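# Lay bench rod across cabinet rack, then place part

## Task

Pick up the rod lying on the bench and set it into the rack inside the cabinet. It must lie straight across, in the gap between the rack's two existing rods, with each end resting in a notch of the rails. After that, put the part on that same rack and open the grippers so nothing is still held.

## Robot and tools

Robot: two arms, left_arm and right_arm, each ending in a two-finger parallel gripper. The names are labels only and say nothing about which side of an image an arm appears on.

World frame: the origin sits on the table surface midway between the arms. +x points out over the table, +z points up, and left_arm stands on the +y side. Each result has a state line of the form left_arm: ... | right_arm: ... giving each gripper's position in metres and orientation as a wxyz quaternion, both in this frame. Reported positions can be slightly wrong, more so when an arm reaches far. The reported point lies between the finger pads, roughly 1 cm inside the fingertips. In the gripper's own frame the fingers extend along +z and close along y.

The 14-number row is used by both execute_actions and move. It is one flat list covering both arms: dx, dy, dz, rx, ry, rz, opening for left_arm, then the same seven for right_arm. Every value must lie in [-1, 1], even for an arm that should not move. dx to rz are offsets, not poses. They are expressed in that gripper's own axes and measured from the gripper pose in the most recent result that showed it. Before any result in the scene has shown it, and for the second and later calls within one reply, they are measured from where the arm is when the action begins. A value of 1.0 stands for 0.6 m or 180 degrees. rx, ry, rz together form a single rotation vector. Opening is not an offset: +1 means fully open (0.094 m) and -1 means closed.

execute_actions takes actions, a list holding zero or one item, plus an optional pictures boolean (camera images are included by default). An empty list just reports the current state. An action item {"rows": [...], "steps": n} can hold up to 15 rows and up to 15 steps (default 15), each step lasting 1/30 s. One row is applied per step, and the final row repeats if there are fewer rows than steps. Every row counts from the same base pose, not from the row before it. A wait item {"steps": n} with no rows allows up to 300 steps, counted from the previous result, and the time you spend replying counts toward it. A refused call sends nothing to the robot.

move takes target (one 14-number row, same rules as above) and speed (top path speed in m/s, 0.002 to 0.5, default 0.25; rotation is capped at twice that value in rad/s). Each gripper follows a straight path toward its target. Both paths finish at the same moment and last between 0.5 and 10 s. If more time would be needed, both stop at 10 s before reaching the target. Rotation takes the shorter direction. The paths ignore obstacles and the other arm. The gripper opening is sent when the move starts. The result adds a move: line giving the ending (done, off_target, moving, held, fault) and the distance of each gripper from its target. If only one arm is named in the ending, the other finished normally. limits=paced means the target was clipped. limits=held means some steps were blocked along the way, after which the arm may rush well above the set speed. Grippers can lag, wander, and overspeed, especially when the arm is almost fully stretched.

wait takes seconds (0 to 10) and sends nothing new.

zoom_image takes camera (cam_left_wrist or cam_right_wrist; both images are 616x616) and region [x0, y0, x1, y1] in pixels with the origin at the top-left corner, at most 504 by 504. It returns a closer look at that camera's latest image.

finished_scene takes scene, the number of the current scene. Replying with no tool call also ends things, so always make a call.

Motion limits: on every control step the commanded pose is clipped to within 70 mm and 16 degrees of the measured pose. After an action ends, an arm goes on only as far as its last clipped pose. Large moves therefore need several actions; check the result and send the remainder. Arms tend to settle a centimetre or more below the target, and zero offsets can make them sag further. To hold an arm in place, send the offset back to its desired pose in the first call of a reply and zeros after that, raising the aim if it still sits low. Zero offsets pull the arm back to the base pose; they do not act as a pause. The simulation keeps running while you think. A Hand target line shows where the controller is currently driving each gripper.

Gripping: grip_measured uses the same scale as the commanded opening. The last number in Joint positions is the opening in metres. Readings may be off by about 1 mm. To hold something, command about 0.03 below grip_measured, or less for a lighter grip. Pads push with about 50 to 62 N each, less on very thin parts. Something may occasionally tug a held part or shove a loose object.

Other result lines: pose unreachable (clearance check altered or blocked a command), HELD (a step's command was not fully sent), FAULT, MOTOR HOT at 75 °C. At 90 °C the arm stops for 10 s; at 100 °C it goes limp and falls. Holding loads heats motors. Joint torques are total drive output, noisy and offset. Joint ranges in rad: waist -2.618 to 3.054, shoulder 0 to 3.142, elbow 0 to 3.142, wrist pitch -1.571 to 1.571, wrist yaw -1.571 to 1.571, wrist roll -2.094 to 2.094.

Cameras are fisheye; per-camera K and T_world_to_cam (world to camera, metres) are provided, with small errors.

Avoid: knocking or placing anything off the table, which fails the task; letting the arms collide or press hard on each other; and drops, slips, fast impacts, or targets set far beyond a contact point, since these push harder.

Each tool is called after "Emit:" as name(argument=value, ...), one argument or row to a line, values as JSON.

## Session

Emit:
execute_actions(
  actions=[],
)

Scene clock: 0.00 s of 5400.00 s.
left_arm: end_effector_position=(+0.4106, -0.0025, +0.1543) grip_measured=+1.000 end_effector_quat_wxyz=(+0.496, -0.294, +0.808, +0.119) | right_arm: end_effector_position=(+0.5405, -0.4563, +0.2655) grip_measured=+1.000 end_effector_quat_wxyz=(+0.403, -0.307, +0.668, -0.545)
Joint positions: left_arm=[-0.927  2.421  2.249 -1.408 -1.071 -1.694  0.094] | right_arm=[-0.48   1.838  1.244  0.512  0.185 -1.349  0.094]
Joint velocities: left_arm=[-0.012  0.002  0.002  0.007 -0.168  0.022  0.   ] | right_arm=[ 0.002 -0.022 -0.002 -0.095  0.022 -0.125  0.   ]
Joint torques (N m, as the arm reports them, + toward a larger angle): no reading
Motor temperatures (°C, as the motors report them): left_arm=[26 41 33 31 26 25] | right_arm=[26 31 28 35 27 25]
Hand target (left_arm): +0.412, -0.002, +0.166; +0.506, -0.297, +0.802, +0.113
Hand target (right_arm): +0.540, -0.456, +0.270; +0.407, -0.304, +0.668, -0.544
camera_calibration (this result's frames):
cam_left_wrist: T_world_to_cam=[[0.538328, -0.826716, -0.163536, -0.186759], [-0.826704, -0.480378, -0.292912, 0.398075], [0.163596, 0.292878, -0.94205, 0.171564], [0, 0, 0, 1]] pos_world=[0.40156, -0.0134174, 0.247681]
cam_right_wrist: T_world_to_cam=[[0.0499189, -0.197993, 0.978931, -0.377533], [-0.896641, -0.440626, -0.0433958, 0.33382], [0.439935, -0.875584, -0.199524, -0.483226], [0, 0, 0, 1]] pos_world=[0.530751, -0.350764, 0.28765]

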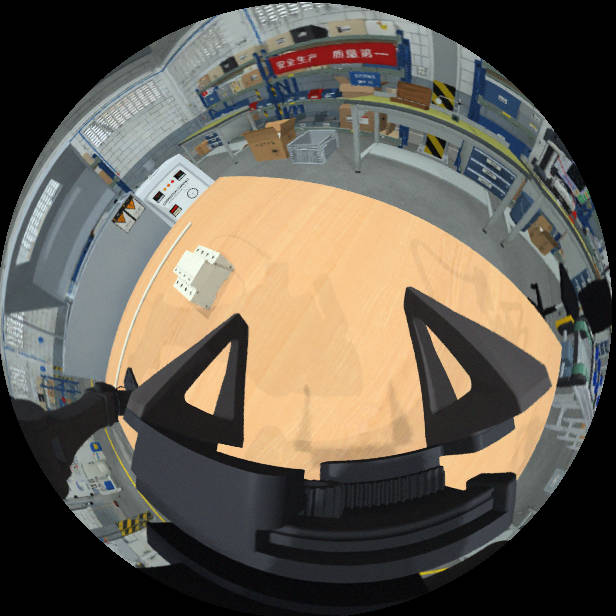

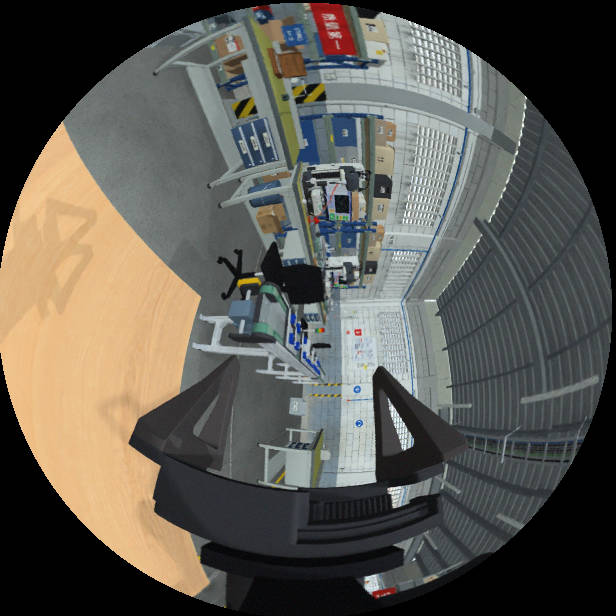

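Emit:
zoom_image(
  camera="cam_left_wrist",
  region=[60, 160, 300, 420],
)

Region (60, 160, 300, 420) of cam_left_wrist's 616x616 image, scaled by 1.938, with more detail than that image has; it fills the left 465 columns of this view, and the rest is white.

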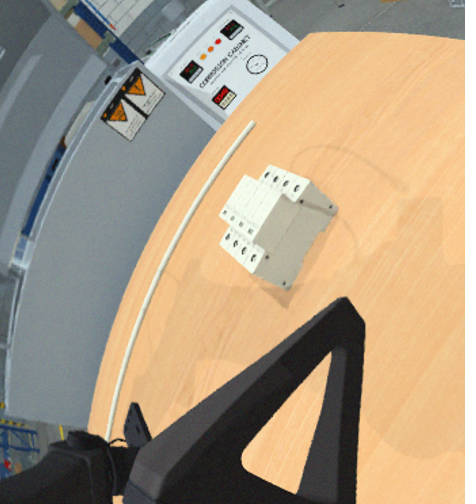

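Emit:
move(
  target=[-0.191,0.822,0.157,0.066,0.34,0.175,1,-0.194,-0.167,-0.274,-0.169,-0.06,0.396,1],
  speed=0.25,
)

Scene clock: 69.00 s of 5400.00 s.
left_arm: end_effector_position=(+0.2310, +0.4759, +0.1702) grip_measured=+1.000 end_effector_quat_wxyz=(+0.008, -0.049, +0.999, +0.013) | right_arm: end_effector_position=(+0.4539, -0.3065, +0.3809) grip_measured=+1.000 end_effector_quat_wxyz=(+0.595, +0.003, +0.804, -0.010)
Joint positions: left_arm=[ 0.744  1.549  1.452 -1.445 -0.012  0.581  0.094] | right_arm=[-0.362  1.393  1.455 -0.363 -0.17  -0.065  0.094]
Joint velocities: left_arm=[-0.007 -0.012  0.002 -0.007  0.066 -0.022  0.   ] | right_arm=[-0.002  0.002 -0.002 -0.037 -0.022 -0.037  0.   ]
Joint torques (N m, as the arm reports them, + toward a larger angle): left_arm=[ 0.3  -4.5   7.58  0.36  0.    0.12] | right_arm=[ 0.83 -5.57 11.15  1.55 -0.15  0.18]
Motor temperatures (°C, as the motors report them): left_arm=[26 52 35 29 27 25] | right_arm=[26 40 34 41 27 25]
Hand target (left_arm): +0.232, +0.477, +0.176; +0.010, -0.047, +0.999, +0.012
Hand target (right_arm): +0.449, -0.299, +0.398; +0.607, -0.001, +0.795, -0.002
Off the commanded pose (left_arm): 0.011 m, 2 deg.
Off the commanded pose (right_arm): 0.021 m, 2 deg.
After step 90, 62.60 s passed at rest.
move: off_target (left_arm, right_arm)
camera_calibration (this result's frames):
cam_left_wrist: T_world_to_cam=[[-0.159049, -0.98209, -0.101004, 0.532436], [-0.723955, 0.0464576, 0.688281, 0.0426814], [-0.671262, 0.182593, -0.718378, 0.28303], [0, 0, 0, 1]] pos_world=[0.30557, 0.469238, 0.227724]
cam_right_wrist: T_world_to_cam=[[0.0560097, -0.997262, 0.0482908, -0.349857], [-0.783959, -0.0738782, -0.616401, 0.606717], [0.618281, -0.00333356, -0.78595, 0.118846], [0, 0, 0, 1]] pos_world=[0.421756, -0.303679, 0.484283]

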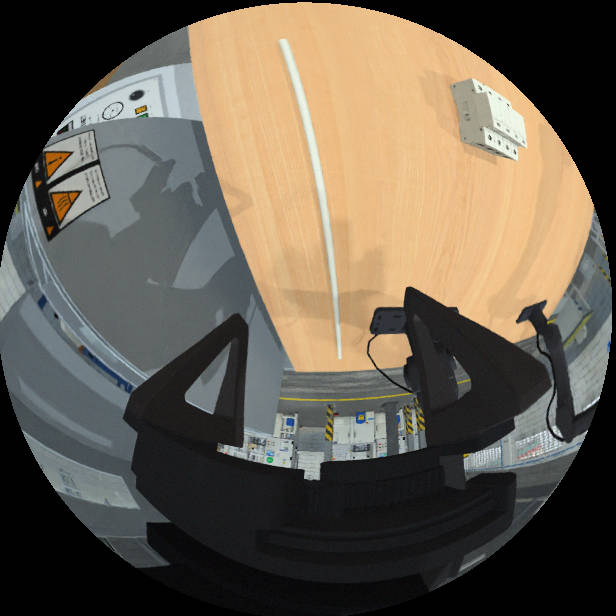

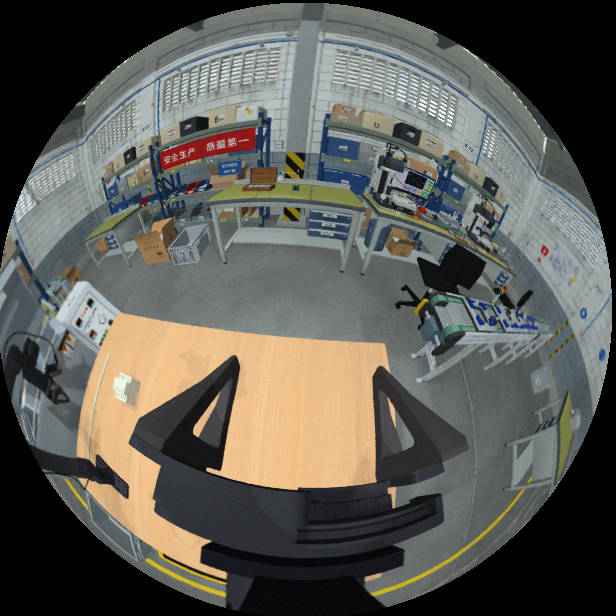

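Emit:
move(
  target=[-0.023,0,0.233,0.008,0.005,0.022,1,-0.015,0.42,-0.368,-0.478,-0.006,-0.146,1],
  speed=0.2,
)

Scene clock: 94.97 s of 5400.00 s.
left_arm: end_effector_position=(+0.2421, +0.4848, +0.0343) grip_measured=+1.000 end_effector_quat_wxyz=(-0.005, -0.022, +1.000, +0.004) | right_arm: end_effector_position=(+0.2509, -0.0529, +0.4400) grip_measured=+1.000 end_effector_quat_wxyz=(+0.434, -0.552, +0.590, +0.398)
Joint positions: left_arm=[ 0.744  1.697  1.059 -0.936 -0.012  0.636  0.094] | right_arm=[-0.053  1.544  2.06  -1.562 -1.209 -1.027  0.094]
Joint velocities: left_arm=[-0.007 -0.002  0.002  0.037 -0.007  0.022  0.   ] | right_arm=[ 0.007 -0.002  0.002 -0.022  0.022  0.022  0.   ]
Joint torques (N m, as the arm reports them, + toward a larger angle): left_arm=[-0.49 -5.27  4.3   0.61  0.08  0.07] | right_arm=[ 1.02 -3.08  8.54  0.63 -0.75 -0.07]
Motor temperatures (°C, as the motors report them): left_arm=[26 45 35 28 27 25] | right_arm=[26 36 35 40 27 25]
Hand target (left_arm): +0.245, +0.483, +0.031; -0.000, -0.015, +1.000, +0.000
Hand target (right_arm): +0.247, -0.049, +0.446; -0.435, +0.556, -0.579, -0.407
Off the commanded pose (left_arm): 0.007 m, 1 deg.
Off the commanded pose (right_arm): 0.011 m, 3 deg.
joint sent to its limit (right arm) — the command would take joint 4 (wrist pitch) past its lower limit, so that joint was sent only as far as its limit.
After step 90, 18.60 s passed at rest.
move: off_target (right_arm)
camera_calibration (this result's frames):
cam_left_wrist: T_world_to_cam=[[-0.214655, -0.973637, -0.0771648, 0.537768], [-0.70239, 0.0989897, 0.704876, 0.112482], [-0.678654, 0.205505, -0.705121, 0.181451], [0, 0, 0, 1]] pos_world=[0.317583, 0.475168, 0.090156]
cam_right_wrist: T_world_to_cam=[[0.998988, -0.0000976446, 0.0449813, -0.27081], [0.0271356, -0.796232, -0.604382, 0.255739], [0.0358746, 0.604991, -0.795424, 0.47413], [0, 0, 0, 1]] pos_world=[0.246587, -0.083243, 0.54388]

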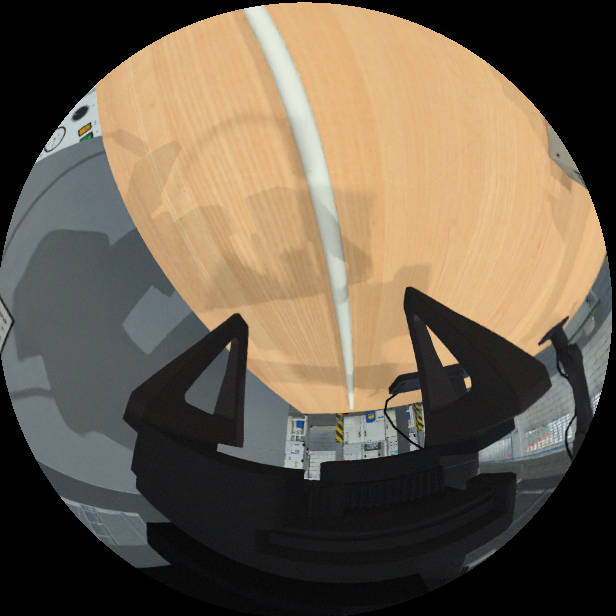

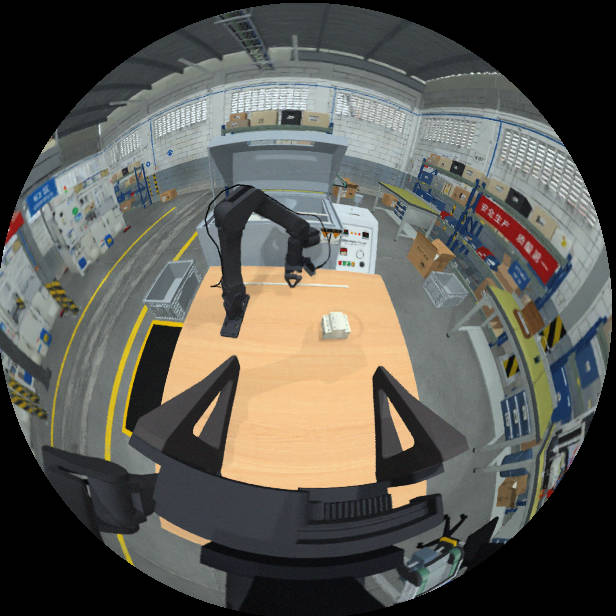

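Emit:
move(
  target=[-0.005,-0.022,0.027,0,-0.003,0.005,0,0,0,0,0,0,0,1],
  speed=0.04,
)

Scene clock: 102.73 s of 5400.00 s.
left_arm: end_effector_position=(+0.2415, +0.4740, +0.0202) grip_measured=+0.002 end_effector_quat_wxyz=(-0.006, -0.015, +1.000, +0.003) | right_arm: end_effector_position=(+0.2516, -0.0531, +0.4394) grip_measured=+1.000 end_effector_quat_wxyz=(+0.434, -0.553, +0.591, +0.395)
Joint positions: left_arm=[ 0.715  1.697  0.997 -0.877 -0.012  0.621  0.047] | right_arm=[-0.053  1.544  2.06  -1.56  -1.204 -1.029  0.094]
Joint velocities: left_arm=[-0.002 -0.017  0.002 -0.007  0.022  0.007 -0.001] | right_arm=[ 0.007 -0.007 -0.002  0.022 -0.095  0.11   0.   ]
Joint torques (N m, as the arm reports them, + toward a larger angle): left_arm=[-0.78 -5.58  4.07  0.61  0.01 -0.08] | right_arm=[ 0.03 -3.79  6.08  0.79 -0.56 -0.02]
Motor temperatures (°C, as the motors report them): left_arm=[26 45 35 28 27 25] | right_arm=[26 35 34 39 27 25]
Hand target (left_arm): +0.245, +0.472, +0.018; -0.000, -0.014, +1.000, +0.003
Hand target (right_arm): +0.251, -0.053, +0.440; -0.434, +0.552, -0.590, -0.398
Off the commanded pose (left_arm): 0.005 m, 1 deg.
Off the commanded pose (right_arm): 0.001 m, 0 deg.
After step 90, 3.80 s passed at rest.
move: done
camera_calibration (this result's frames):
cam_left_wrist: T_world_to_cam=[[-0.22853, -0.970622, -0.0752762, 0.527964], [-0.699503, 0.109933, 0.706123, 0.117267], [-0.677104, 0.214027, -0.704076, 0.168889], [0, 0, 0, 1]] pos_world=[0.317039, 0.463415, 0.0758489]
cam_right_wrist: T_world_to_cam=[[0.998822, -0.00221079, 0.0484724, -0.273085], [0.0273844, -0.798988, -0.600723, 0.253306], [0.040057, 0.601343, -0.797986, 0.473634], [0, 0, 0, 1]] pos_world=[0.246855, -0.0830318, 0.543357]

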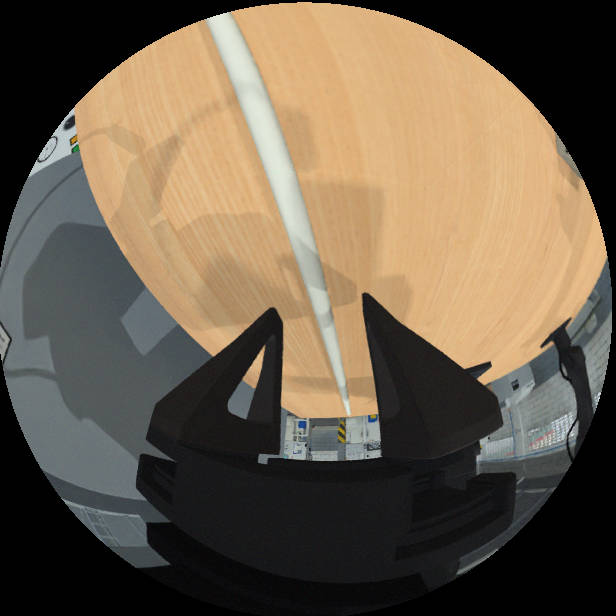

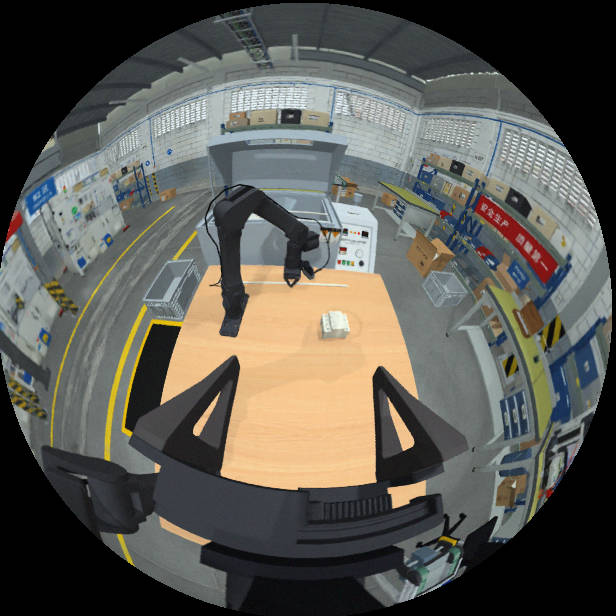

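Centred. Lower ~4 mm more then close.

Emit:
move(
  target=[-0.005,0,0.011,0,-0.003,0,-0.5,0,0,0,0,0,0,1],
  speed=0.02,
)

Emit:
move(
  target=[0,0,0.002,0,0,0,-0.9,0,0,0,0,0,0,1],
  speed=0.02,
)

Scene clock: 110.93 s of 5400.00 s.
left_arm: end_effector_position=(+0.2446, +0.4763, +0.0202) grip_measured=-0.498 end_effector_quat_wxyz=(+0.000, -0.015, +1.000, +0.008) | right_arm: end_effector_position=(+0.2523, -0.0534, +0.4387) grip_measured=+1.000 end_effector_quat_wxyz=(+0.434, -0.554, +0.592, +0.393)
Joint positions: left_arm=[ 0.715  1.697  0.997 -0.861 -0.012  0.62   0.024] | right_arm=[-0.053  1.544  2.06  -1.558 -1.198 -1.029  0.094]
Joint velocities: left_arm=[-0.012 -0.022 -0.007 -0.007 -0.022 -0.007 -0.001] | right_arm=[ 0.002 -0.012 -0.002 -0.066 -0.051 -0.022  0.   ]
Joint torques (N m, as the arm reports them, + toward a larger angle): left_arm=[-0.24 -4.79  3.65  0.62  0.02 -0.02] | right_arm=[ 0.02 -3.83  6.18  0.79 -0.55  0.03]
Motor temperatures (°C, as the motors report them): left_arm=[26 44 34 28 26 25] | right_arm=[26 35 33 38 27 25]
Hand target (left_arm): +0.244, +0.474, +0.014; -0.001, -0.015, +1.000, +0.003
Hand target (right_arm): +0.252, -0.053, +0.439; -0.434, +0.553, -0.591, -0.395
Off the commanded pose (left_arm): 0.007 m, 1 deg.
Off the commanded pose (right_arm): 0.001 m, 0 deg.
After step 90, 4.47 s passed at rest.
move: done
camera_calibration (this result's frames):
cam_left_wrist: T_world_to_cam=[[-0.227175, -0.969959, -0.0870174, 0.530474], [-0.708072, 0.103168, 0.698563, 0.124593], [-0.6686, 0.220311, -0.710238, 0.165494], [0, 0, 0, 1]] pos_world=[0.31938, 0.465224, 0.0766649]
cam_right_wrist: T_world_to_cam=[[0.998693, -0.00467626, 0.0508884, -0.274916], [0.0266742, -0.801683, -0.597154, 0.251158], [0.0435888, 0.597731, -0.800511, 0.473281], [0, 0, 0, 1]] pos_world=[0.247227, -0.0828313, 0.542837]

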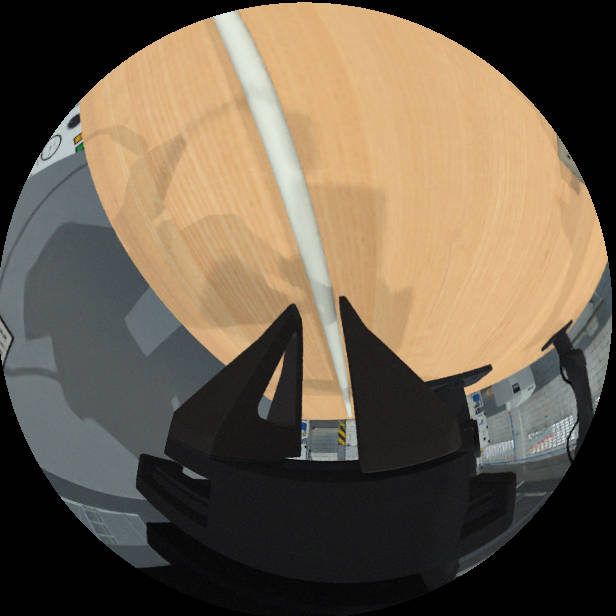

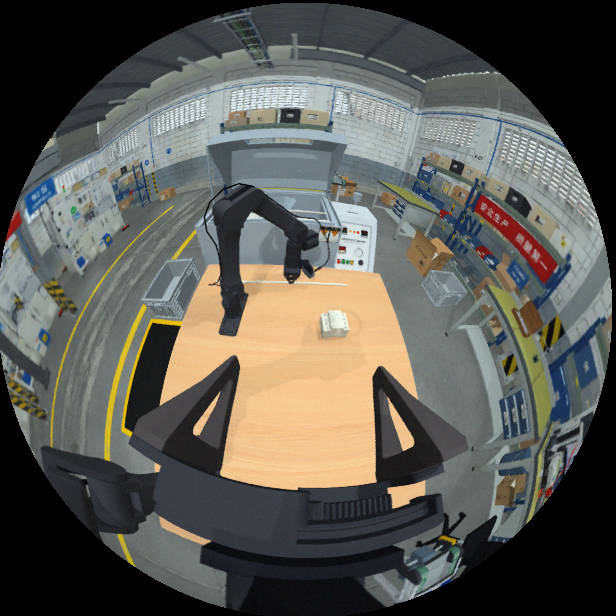

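Scene clock: 111.63 s of 5400.00 s.
left_arm: end_effector_position=(+0.2454, +0.4782, +0.0234) grip_measured=-0.898 end_effector_quat_wxyz=(+0.003, -0.015, +1.000, +0.013) | right_arm: end_effector_position=(+0.2530, -0.0537, +0.4381) grip_measured=+1.000 end_effector_quat_wxyz=(+0.434, -0.554, +0.593, +0.390)
Joint positions: left_arm=[ 0.715  1.689  1.001 -0.863 -0.017  0.62   0.005] | right_arm=[-0.053  1.544  2.06  -1.556 -1.193 -1.029  0.094]
Joint velocities: left_arm=[-0.007 -0.017 -0.012  0.037  0.022  0.022  0.   ] | right_arm=[ 0.017 -0.007  0.012  0.007  0.022 -0.051  0.   ]
Joint torques (N m, as the arm reports them, + toward a larger angle): left_arm=[-0.06 -4.89  4.32  0.56  0.01  0.01] | right_arm=[ 0.06 -3.91  6.07  0.8  -0.55  0.01]
Motor temperatures (°C, as the motors report them): left_arm=[26 44 34 28 26 25] | right_arm=[26 35 33 38 27 25]
Hand target (left_arm): +0.245, +0.476, +0.019; +0.000, -0.015, +1.000, +0.008
Hand target (right_arm): +0.252, -0.053, +0.439; -0.434, +0.554, -0.592, -0.392
Off the commanded pose (left_arm): 0.005 m, 1 deg.
Off the commanded pose (right_arm): 0.001 m, 0 deg.
move: done
camera_calibration (this result's frames):
cam_left_wrist: T_world_to_cam=[[-0.22658, -0.968959, -0.0988972, 0.532424], [-0.711959, 0.0954766, 0.6957, 0.127499], [-0.664662, 0.228043, -0.711492, 0.163306], [0, 0, 0, 1]] pos_world=[0.319954, 0.466483, 0.0801449]
cam_right_wrist: T_world_to_cam=[[0.998552, -0.00713983, 0.0533143, -0.276748], [0.0259409, -0.804357, -0.59358, 0.249018], [0.0471218, 0.594103, -0.803007, 0.472911], [0, 0, 0, 1]] pos_world=[0.247603, -0.0826344, 0.542318]

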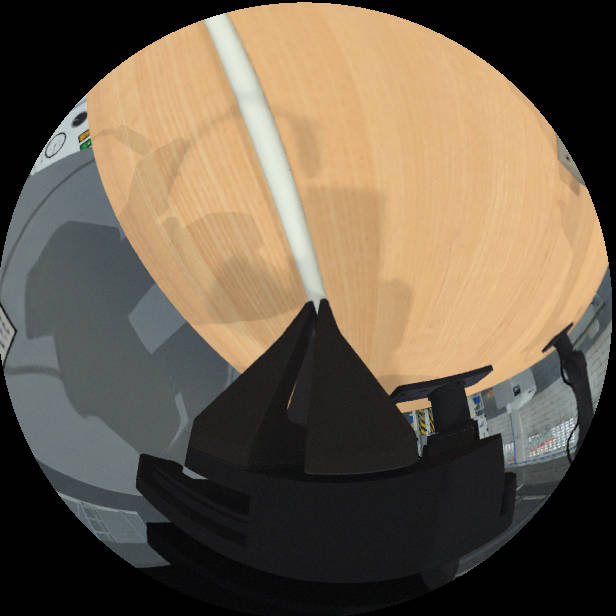

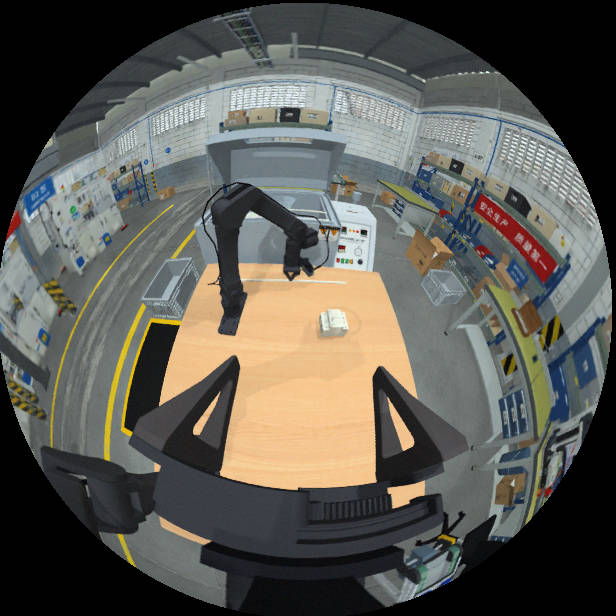

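Emit:
move(
  target=[0,0,0,0.004,0,0,-0.3,0,0,0,0,0,0,1],
  speed=0.02,
)

Emit:
move(
  target=[0,0,0.024,0,0,0,-0.3,0,0,0,0,0,0,1],
  speed=0.02,
)

Scene clock: 119.63 s of 5400.00 s.
left_arm: end_effector_position=(+0.2454, +0.4782, +0.0234) grip_measured=-0.302 end_effector_quat_wxyz=(+0.003, -0.015, +1.000, +0.013) | right_arm: end_effector_position=(+0.2538, -0.0539, +0.4374) grip_measured=+1.000 end_effector_quat_wxyz=(+0.434, -0.555, +0.594, +0.387)
Joint positions: left_arm=[ 0.715  1.689  1.001 -0.863 -0.017  0.62   0.033] | right_arm=[-0.053  1.544  2.06  -1.554 -1.188 -1.029  0.094]
Joint velocities: left_arm=[-0.007  0.017  0.007 -0.022 -0.007 -0.037  0.001] | right_arm=[-0.002  0.007 -0.017 -0.007 -0.037  0.007  0.   ]
Joint torques (N m, as the arm reports them, + toward a larger angle): left_arm=[ 0.4  -5.24  5.45  0.44  0.07  0.07] | right_arm=[ 0.01 -3.89  6.02  0.79 -0.53 -0.03]
Motor temperatures (°C, as the motors report them): left_arm=[26 44 34 28 26 25] | right_arm=[26 34 32 38 27 25]
Hand target (left_arm): +0.245, +0.478, +0.023; +0.003, -0.015, +1.000, +0.007
Hand target (right_arm): +0.253, -0.054, +0.438; -0.434, +0.554, -0.593, -0.390
Off the commanded pose (left_arm): 0.000 m, 1 deg.
Off the commanded pose (right_arm): 0.001 m, 0 deg.
After step 90, 4.30 s passed at rest.
move: done
camera_calibration (this result's frames):
cam_left_wrist: T_world_to_cam=[[-0.22658, -0.968959, -0.0988972, 0.532424], [-0.711959, 0.0954766, 0.6957, 0.127499], [-0.664662, 0.228043, -0.711492, 0.163306], [0, 0, 0, 1]] pos_world=[0.319954, 0.466483, 0.0801449]
cam_right_wrist: T_world_to_cam=[[0.998399, -0.00960142, 0.05575, -0.278582], [0.0251843, -0.807011, -0.589999, 0.246885], [0.0506557, 0.590458, -0.805477, 0.472523], [0, 0, 0, 1]] pos_world=[0.247982, -0.0824411, 0.541799]

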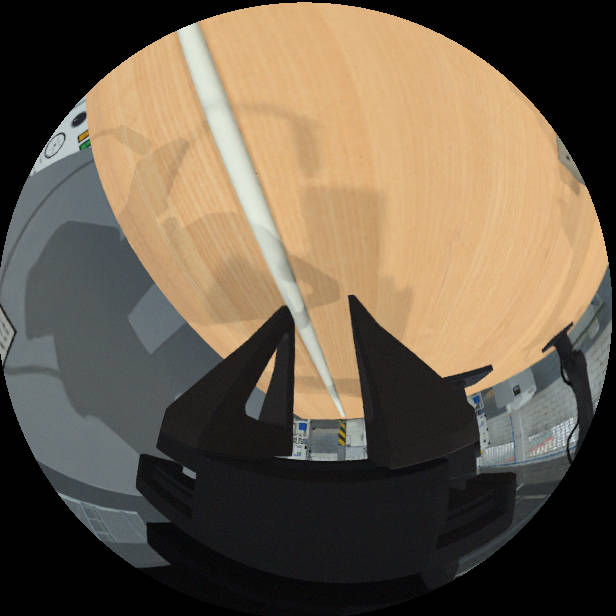

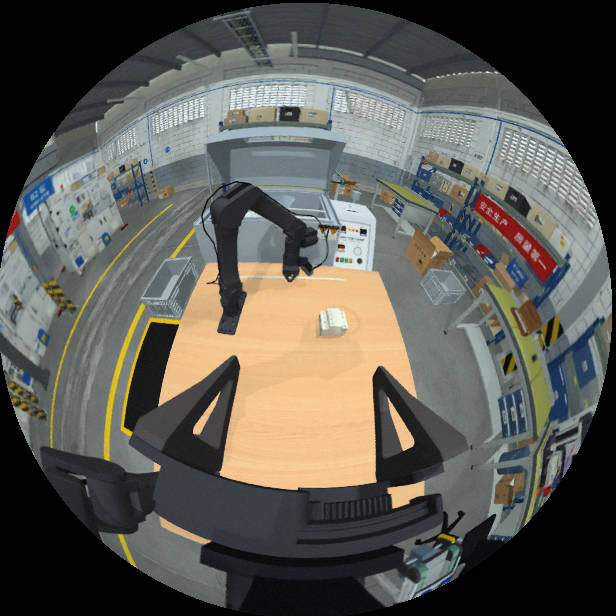

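Scene clock: 120.57 s of 5400.00 s.
left_arm: end_effector_position=(+0.2444, +0.4775, +0.0146) grip_measured=-0.302 end_effector_quat_wxyz=(+0.001, -0.015, +1.000, +0.012) | right_arm: end_effector_position=(+0.2545, -0.0542, +0.4368) grip_measured=+1.000 end_effector_quat_wxyz=(+0.435, -0.556, +0.595, +0.385)
Joint positions: left_arm=[ 0.715  1.704  0.98  -0.831 -0.018  0.62   0.033] | right_arm=[-0.053  1.544  2.06  -1.552 -1.182 -1.029  0.094]
Joint velocities: left_arm=[ 0.012  0.007 -0.007  0.007 -0.051 -0.007  0.   ] | right_arm=[-0.012 -0.007 -0.007  0.007  0.022 -0.066  0.   ]
Joint torques (N m, as the arm reports them, + toward a larger angle): left_arm=[ 0.08 -4.94  3.81  0.72 -0.04  0.02] | right_arm=[ 0.03 -3.96  6.13  0.8  -0.54 -0.02]
Motor temperatures (°C, as the motors report them): left_arm=[26 44 34 28 26 25] | right_arm=[26 34 32 38 27 25]
Hand target (left_arm): +0.245, +0.479, +0.009; +0.003, -0.015, +1.000, +0.013
Hand target (right_arm): +0.254, -0.054, +0.437; -0.435, +0.555, -0.594, -0.387
Off the commanded pose (left_arm): 0.006 m, 0 deg.
Off the commanded pose (right_arm): 0.001 m, 0 deg.
move: done
camera_calibration (this result's frames):
cam_left_wrist: T_world_to_cam=[[-0.226979, -0.969223, -0.0953319, 0.530785], [-0.709048, 0.097355, 0.698407, 0.131282], [-0.667631, 0.226119, -0.709323, 0.158123], [0, 0, 0, 1]] pos_world=[0.31913, 0.465914, 0.0710732]
cam_right_wrist: T_world_to_cam=[[0.998232, -0.012061, 0.0581955, -0.280417], [0.0244046, -0.809644, -0.586413, 0.244759], [0.0541903, 0.586797, -0.807919, 0.472117], [0, 0, 0, 1]] pos_world=[0.248364, -0.0822514, 0.541281]

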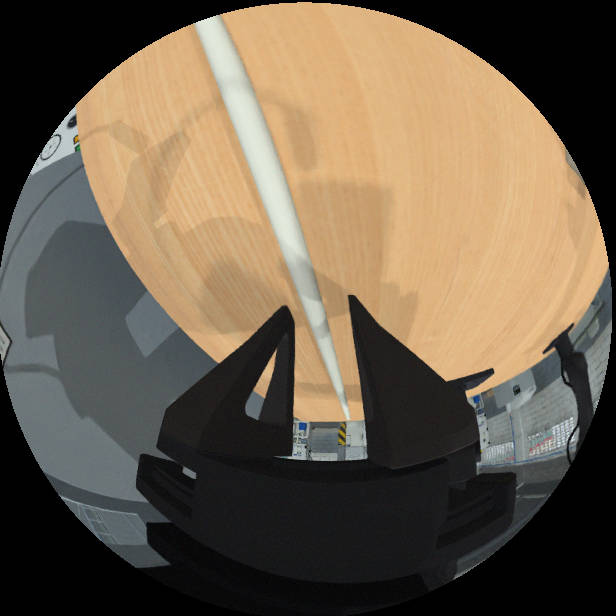

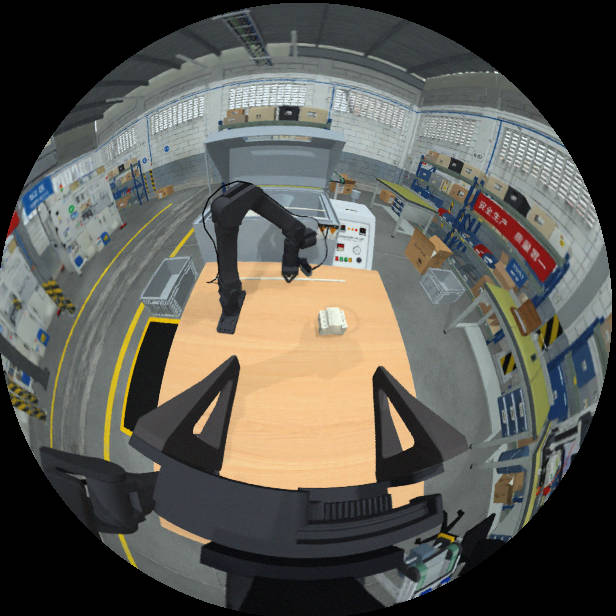

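Lucky, the rod's between the fingers. Close.

Emit:
move(
  target=[0,0,0.005,0,0,0,-0.9,0,0,0,0,0,0,1],
  speed=0.02,
)

Scene clock: 126.77 s of 5400.00 s.
left_arm: end_effector_position=(+0.2444, +0.4776, +0.0146) grip_measured=-0.816 end_effector_quat_wxyz=(+0.001, -0.015, +1.000, +0.012) | right_arm: end_effector_position=(+0.2551, -0.0545, +0.4362) grip_measured=+1.000 end_effector_quat_wxyz=(+0.434, -0.556, +0.596, +0.382)
Joint positions: left_arm=[ 0.715  1.704  0.98  -0.831 -0.018  0.62   0.009] | right_arm=[-0.053  1.544  2.06  -1.551 -1.177 -1.029  0.094]
Joint velocities: left_arm=[-0.002  0.002 -0.002 -0.007 -0.051  0.051  0.001] | right_arm=[-0.012 -0.022 -0.012  0.051  0.007  0.125  0.   ]
Joint torques (N m, as the arm reports them, + toward a larger angle): left_arm=[-0.05 -5.32  4.19  0.6  -0.04  0.01] | right_arm=[ 0.07 -3.95  6.07  0.81 -0.54  0.03]
Motor temperatures (°C, as the motors report them): left_arm=[26 44 34 28 26 25] | right_arm=[26 34 32 38 27 25]
Hand target (left_arm): +0.244, +0.478, +0.012; +0.001, -0.015, +1.000, +0.012
Hand target (right_arm): +0.254, -0.054, +0.437; -0.434, +0.556, -0.595, -0.385
Off the commanded pose (left_arm): 0.003 m, 0 deg.
Off the commanded pose (right_arm): 0.001 m, 0 deg.
After step 90, 2.50 s passed at rest.
move: done
camera_calibration (this result's frames):
cam_left_wrist: T_world_to_cam=[[-0.226966, -0.969173, -0.0958664, 0.530882], [-0.7091, 0.0969774, 0.698408, 0.131486], [-0.667581, 0.226494, -0.709251, 0.15793], [0, 0, 0, 1]] pos_world=[0.31916, 0.465995, 0.0710751]
cam_right_wrist: T_world_to_cam=[[0.998076, -0.0145159, 0.0602727, -0.282048], [0.0233807, -0.812281, -0.582797, 0.242666], [0.0574183, 0.583085, -0.81038, 0.471774], [0, 0, 0, 1]] pos_world=[0.248743, -0.082066, 0.540741]

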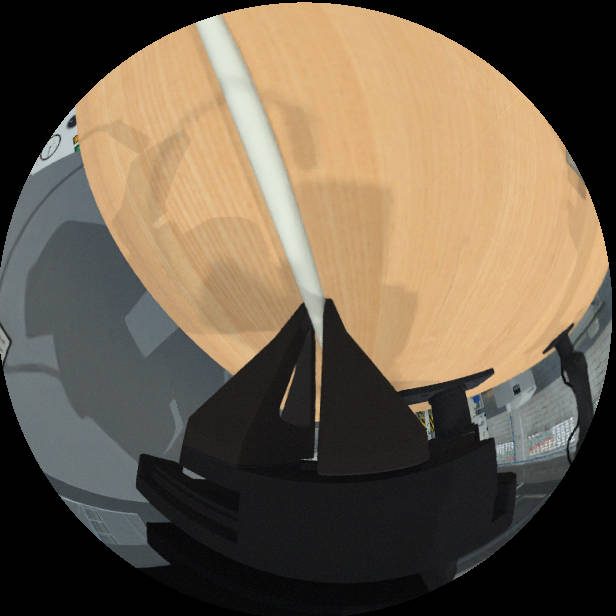

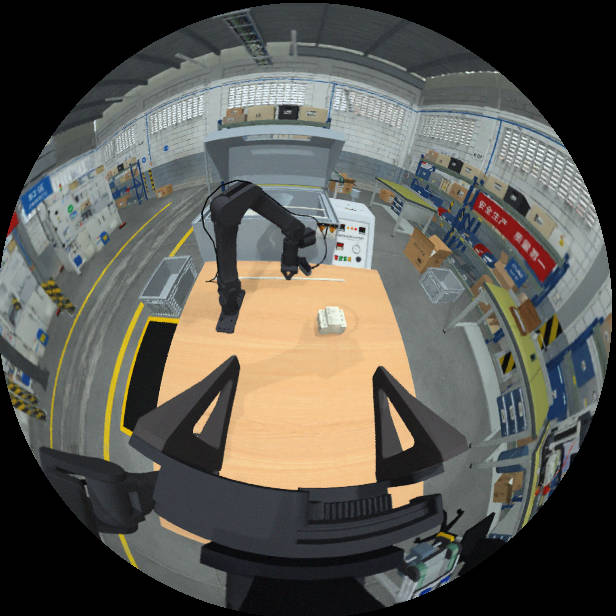

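Emit:
move(
  target=[0.04,0.12,-0.5,-0.159,0,0.01,-0.9,0,0,0,0,0,0,1],
  speed=0.15,
)

Scene clock: 139.03 s of 5400.00 s.
left_arm: end_effector_position=(+0.2217, +0.5386, +0.3084) grip_measured=-0.816 end_effector_quat_wxyz=(+0.022, +0.003, +0.964, +0.267) | right_arm: end_effector_position=(+0.2559, -0.0548, +0.4356) grip_measured=+1.000 end_effector_quat_wxyz=(+0.435, -0.557, +0.597, +0.380)
Joint positions: left_arm=[ 0.705  1.52   1.888 -1.56  -0.396  0.723  0.009] | right_arm=[-0.053  1.544  2.06  -1.549 -1.172 -1.029  0.094]
Joint velocities: left_arm=[-0.007 -0.012  0.002 -0.095  0.051  0.007  0.   ] | right_arm=[ 0.002 -0.002 -0.007  0.007  0.022  0.051  0.   ]
Joint torques (N m, as the arm reports them, + toward a larger angle): left_arm=[-0.83 -4.08  6.98  0.93 -0.44  0.05] | right_arm=[ 0.08 -3.72  6.03  0.8  -0.49  0.02]
Motor temperatures (°C, as the motors report them): left_arm=[26 44 34 27 26 25] | right_arm=[26 34 32 37 27 25]
Hand target (left_arm): +0.222, +0.538, +0.316; +0.021, +0.009, +0.961, +0.277
Hand target (right_arm): +0.255, -0.055, +0.436; -0.435, +0.556, -0.596, -0.382
Off the commanded pose (left_arm): 0.009 m, 3 deg.
Off the commanded pose (right_arm): 0.001 m, 0 deg.
joint sent to its limit (left arm) — the command would take joint 4 (wrist pitch) past its lower limit, so that joint was sent only as far as its limit.
After step 90, 6.73 s passed at rest.
move: off_target (left_arm)
camera_calibration (this result's frames):
cam_left_wrist: T_world_to_cam=[[-0.247674, -0.785287, -0.567434, 0.664056], [-0.734543, -0.2297, 0.638502, 0.104287], [-0.631747, 0.574945, -0.519937, 0.0833271], [0, 0, 0, 1]] pos_world=[0.293715, 0.497521, 0.353545]
cam_right_wrist: T_world_to_cam=[[0.997862, -0.0169737, 0.0631153, -0.284092], [0.0227756, -0.814849, -0.579226, 0.240529], [0.061261, 0.579425, -0.81272, 0.471253], [0, 0, 0, 1]] pos_world=[0.249137, -0.081883, 0.540248]

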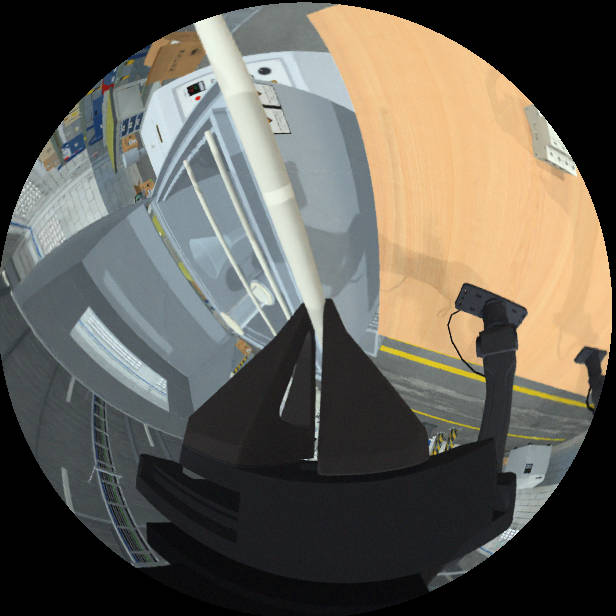

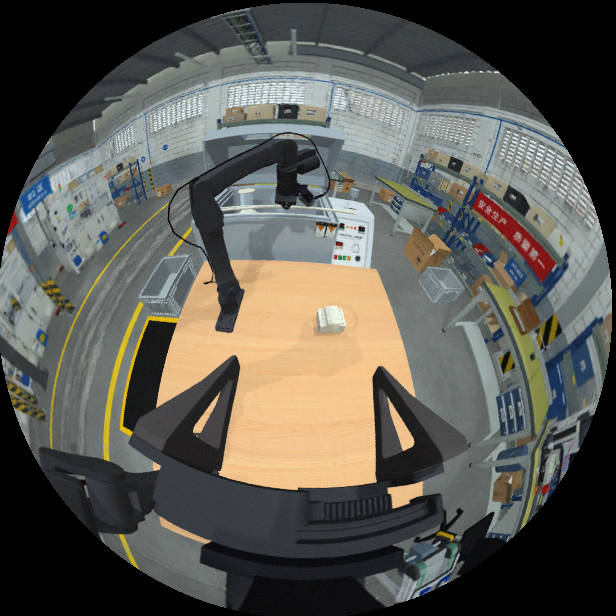

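Emit:
zoom_image(
  camera="cam_left_wrist",
  region=[130, 80, 390, 380],
)

Region (130, 80, 390, 380) of cam_left_wrist's 616x616 image, scaled by 1.680, with more detail than that image has; it fills the left 437 columns of this view, and the rest is white.

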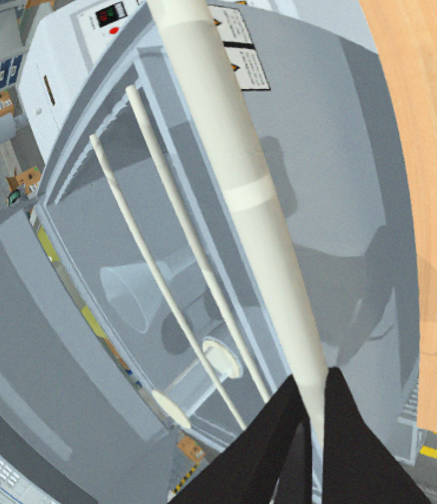

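Emit:
move(
  target=[0.119,0.364,0.248,-0.095,0.014,0.004,-0.9,-0.153,0.039,0.404,-0.031,-0.025,0.001,1],
  speed=0.12,
)

Scene clock: 179.03 s of 5400.00 s.
left_arm: end_effector_position=(+0.1580, +0.7964, +0.2761) grip_measured=-0.816 end_effector_quat_wxyz=(-0.010, +0.009, +0.923, +0.384) | right_arm: end_effector_position=(+0.2582, +0.2067, +0.4315) grip_measured=+1.000 end_effector_quat_wxyz=(+0.428, -0.566, +0.563, +0.423)
Joint positions: left_arm=[ 1.274  1.903  2.006 -0.921 -0.265  1.333  0.009] | right_arm=[ 0.683  1.878  2.206 -0.694 -0.687 -0.247  0.094]
Joint velocities: left_arm=[-0.007 -0.007  0.007 -0.007  0.022 -0.007  0.   ] | right_arm=[0.002 0.022 0.017 0.007 0.022 0.066 0.   ]
Joint torques (N m, as the arm reports them, + toward a larger angle): left_arm=[ 0.38 -8.94  8.86  1.74 -0.12  0.06] | right_arm=[ 0.59 -7.66 10.2   1.4  -0.06  0.14]
Motor temperatures (°C, as the motors report them): left_arm=[26 43 36 28 26 25] | right_arm=[26 34 32 37 27 25]
Hand target (left_arm): +0.158, +0.804, +0.297; +0.000, +0.004, +0.911, +0.413
Hand target (right_arm): +0.254, +0.207, +0.438; -0.429, +0.565, -0.563, -0.425
Off the commanded pose (left_arm): 0.016 m, 3 deg.
Off the commanded pose (right_arm): 0.009 m, 1 deg.
After step 90, 34.10 s passed at rest.
move: off_target (left_arm)
camera_calibration (this result's frames):
cam_left_wrist: T_world_to_cam=[[-0.279958, -0.625718, -0.72808, 0.754698], [-0.69278, -0.393346, 0.60443, 0.270489], [-0.66459, 0.673614, -0.323365, -0.249581], [0, 0, 0, 1]] pos_world=[0.232804, 0.746746, 0.305283]
cam_right_wrist: T_world_to_cam=[[0.996393, 0.0711379, 0.0462665, -0.292224], [0.0843827, -0.772843, -0.628962, 0.448054], [-0.00898636, 0.630598, -0.776058, 0.308041], [0, 0, 0, 1]] pos_world=[0.25613, 0.172813, 0.534387]

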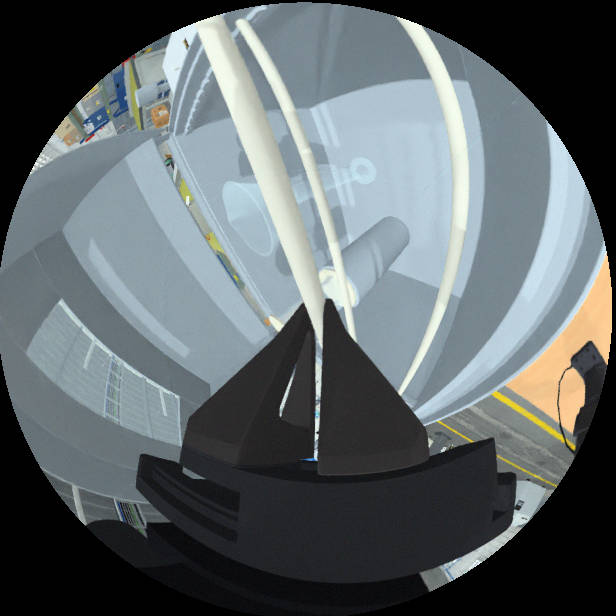

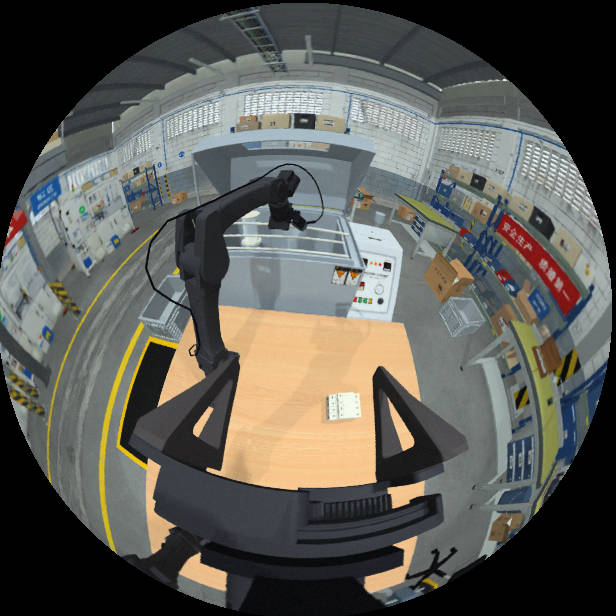

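Emit:
zoom_image(
  camera="cam_right_wrist",
  region=[190, 190, 390, 290],
)

Region (190, 190, 390, 290) of cam_right_wrist's 616x616 image, scaled by 2.520, with more detail than that image has.

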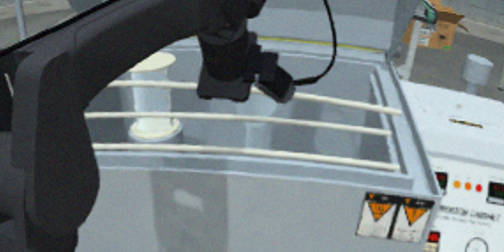

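Emit:
zoom_image(
  camera="cam_left_wrist",
  region=[150, 0, 500, 420],
)

Region (150, 0, 500, 420) of cam_left_wrist's 616x616 image, scaled by 1.200, with more detail than that image has.

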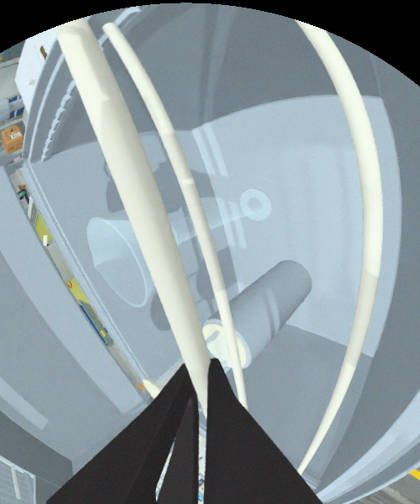

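Emit:
move(
  target=[-0.004,-0.015,0.047,-0.02,-0.008,-0.012,-0.9,0.005,0,0,0,0,0,1],
  speed=0.04,
)

Emit:
zoom_image(
  camera="cam_right_wrist",
  region=[190, 190, 390, 290],
)

Scene clock: 233.73 s of 5400.00 s.
left_arm: end_effector_position=(+0.1649, +0.8070, +0.2237) grip_measured=-0.816 end_effector_quat_wxyz=(-0.003, +0.012, +0.924, +0.381) | right_arm: end_effector_position=(+0.2590, +0.2075, +0.4345) grip_measured=+1.000 end_effector_quat_wxyz=(+0.434, -0.566, +0.559, +0.423)
Joint positions: left_arm=[ 1.274  1.903  1.796 -0.714 -0.249  1.333  0.009] | right_arm=[ 0.683  1.878  2.206 -0.678 -0.686 -0.247  0.094]
Joint velocities: left_arm=[-0.002  0.012 -0.002 -0.051  0.095  0.022 -0.   ] | right_arm=[-0.002 -0.007 -0.002 -0.007 -0.066 -0.037  0.   ]
Joint torques (N m, as the arm reports them, + toward a larger angle): left_arm=[  0.88 -11.84   6.43   1.7   -0.1   -0.09] | right_arm=[-0.03 -8.85  5.42  1.48 -0.17 -0.01]
Motor temperatures (°C, as the motors report them): left_arm=[26 47 37 32 26 25] | right_arm=[26 39 35 39 27 25]
Hand target (left_arm): +0.159, +0.810, +0.250; +0.009, -0.003, +0.911, +0.413
Hand target (right_arm): +0.258, +0.206, +0.429; -0.428, +0.567, -0.564, -0.422
Off the commanded pose (left_arm): 0.027 m, 5 deg.
Off the commanded pose (right_arm): 0.006 m, 1 deg.
After step 90, 50.20 s passed at rest.
move: off_target (left_arm)
camera_calibration (this result's frames):
cam_left_wrist: T_world_to_cam=[[-0.280019, -0.627671, -0.726374, 0.726373], [-0.702651, -0.381554, 0.600581, 0.304078], [-0.654118, 0.678561, -0.334191, -0.27239], [0, 0, 0, 1]] pos_world=[0.238884, 0.756779, 0.253964]
cam_right_wrist: T_world_to_cam=[[0.995909, 0.0698432, 0.0573305, -0.297701], [0.0903579, -0.765784, -0.636718, 0.450829], [-0.000567609, 0.639293, -0.768963, 0.302745], [0, 0, 0, 1]] pos_world=[0.255919, 0.172487, 0.536918]

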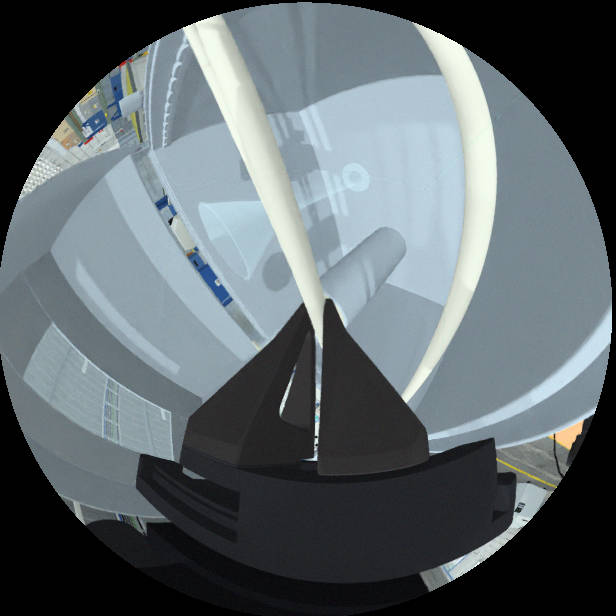

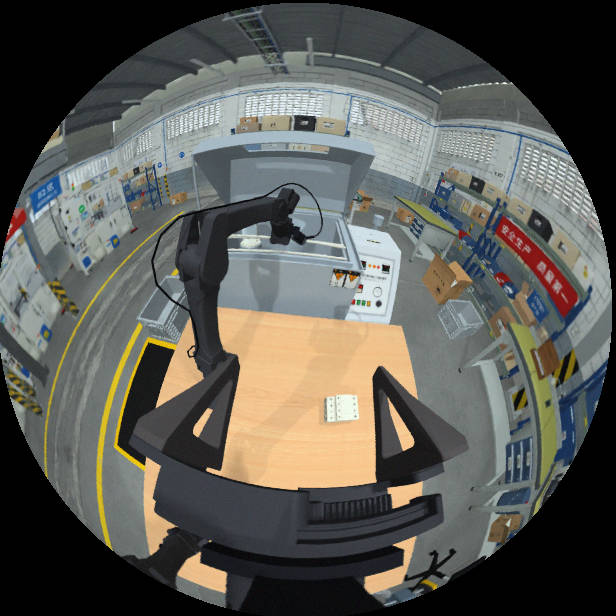

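Region (190, 190, 390, 290) of cam_right_wrist's 616x616 image, scaled by 2.520, with more detail than that image has.

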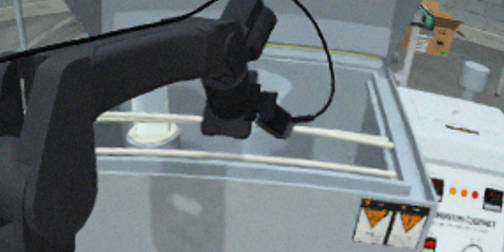

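Emit:
zoom_image(
  camera="cam_right_wrist",
  region=[300, 215, 370, 275],
)

Region (300, 215, 370, 275) of cam_right_wrist's 616x616 image, scaled by 7.200, with more detail than that image has; it fills the top 432 rows of this view, and the rest is white.

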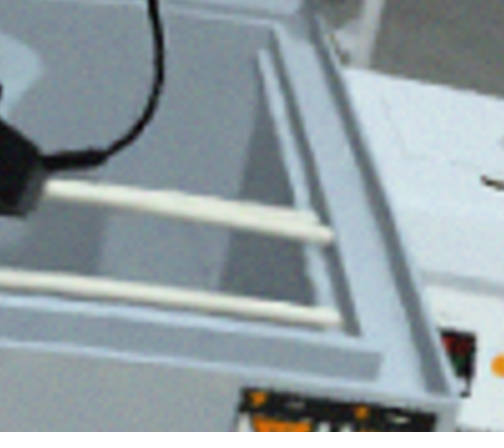

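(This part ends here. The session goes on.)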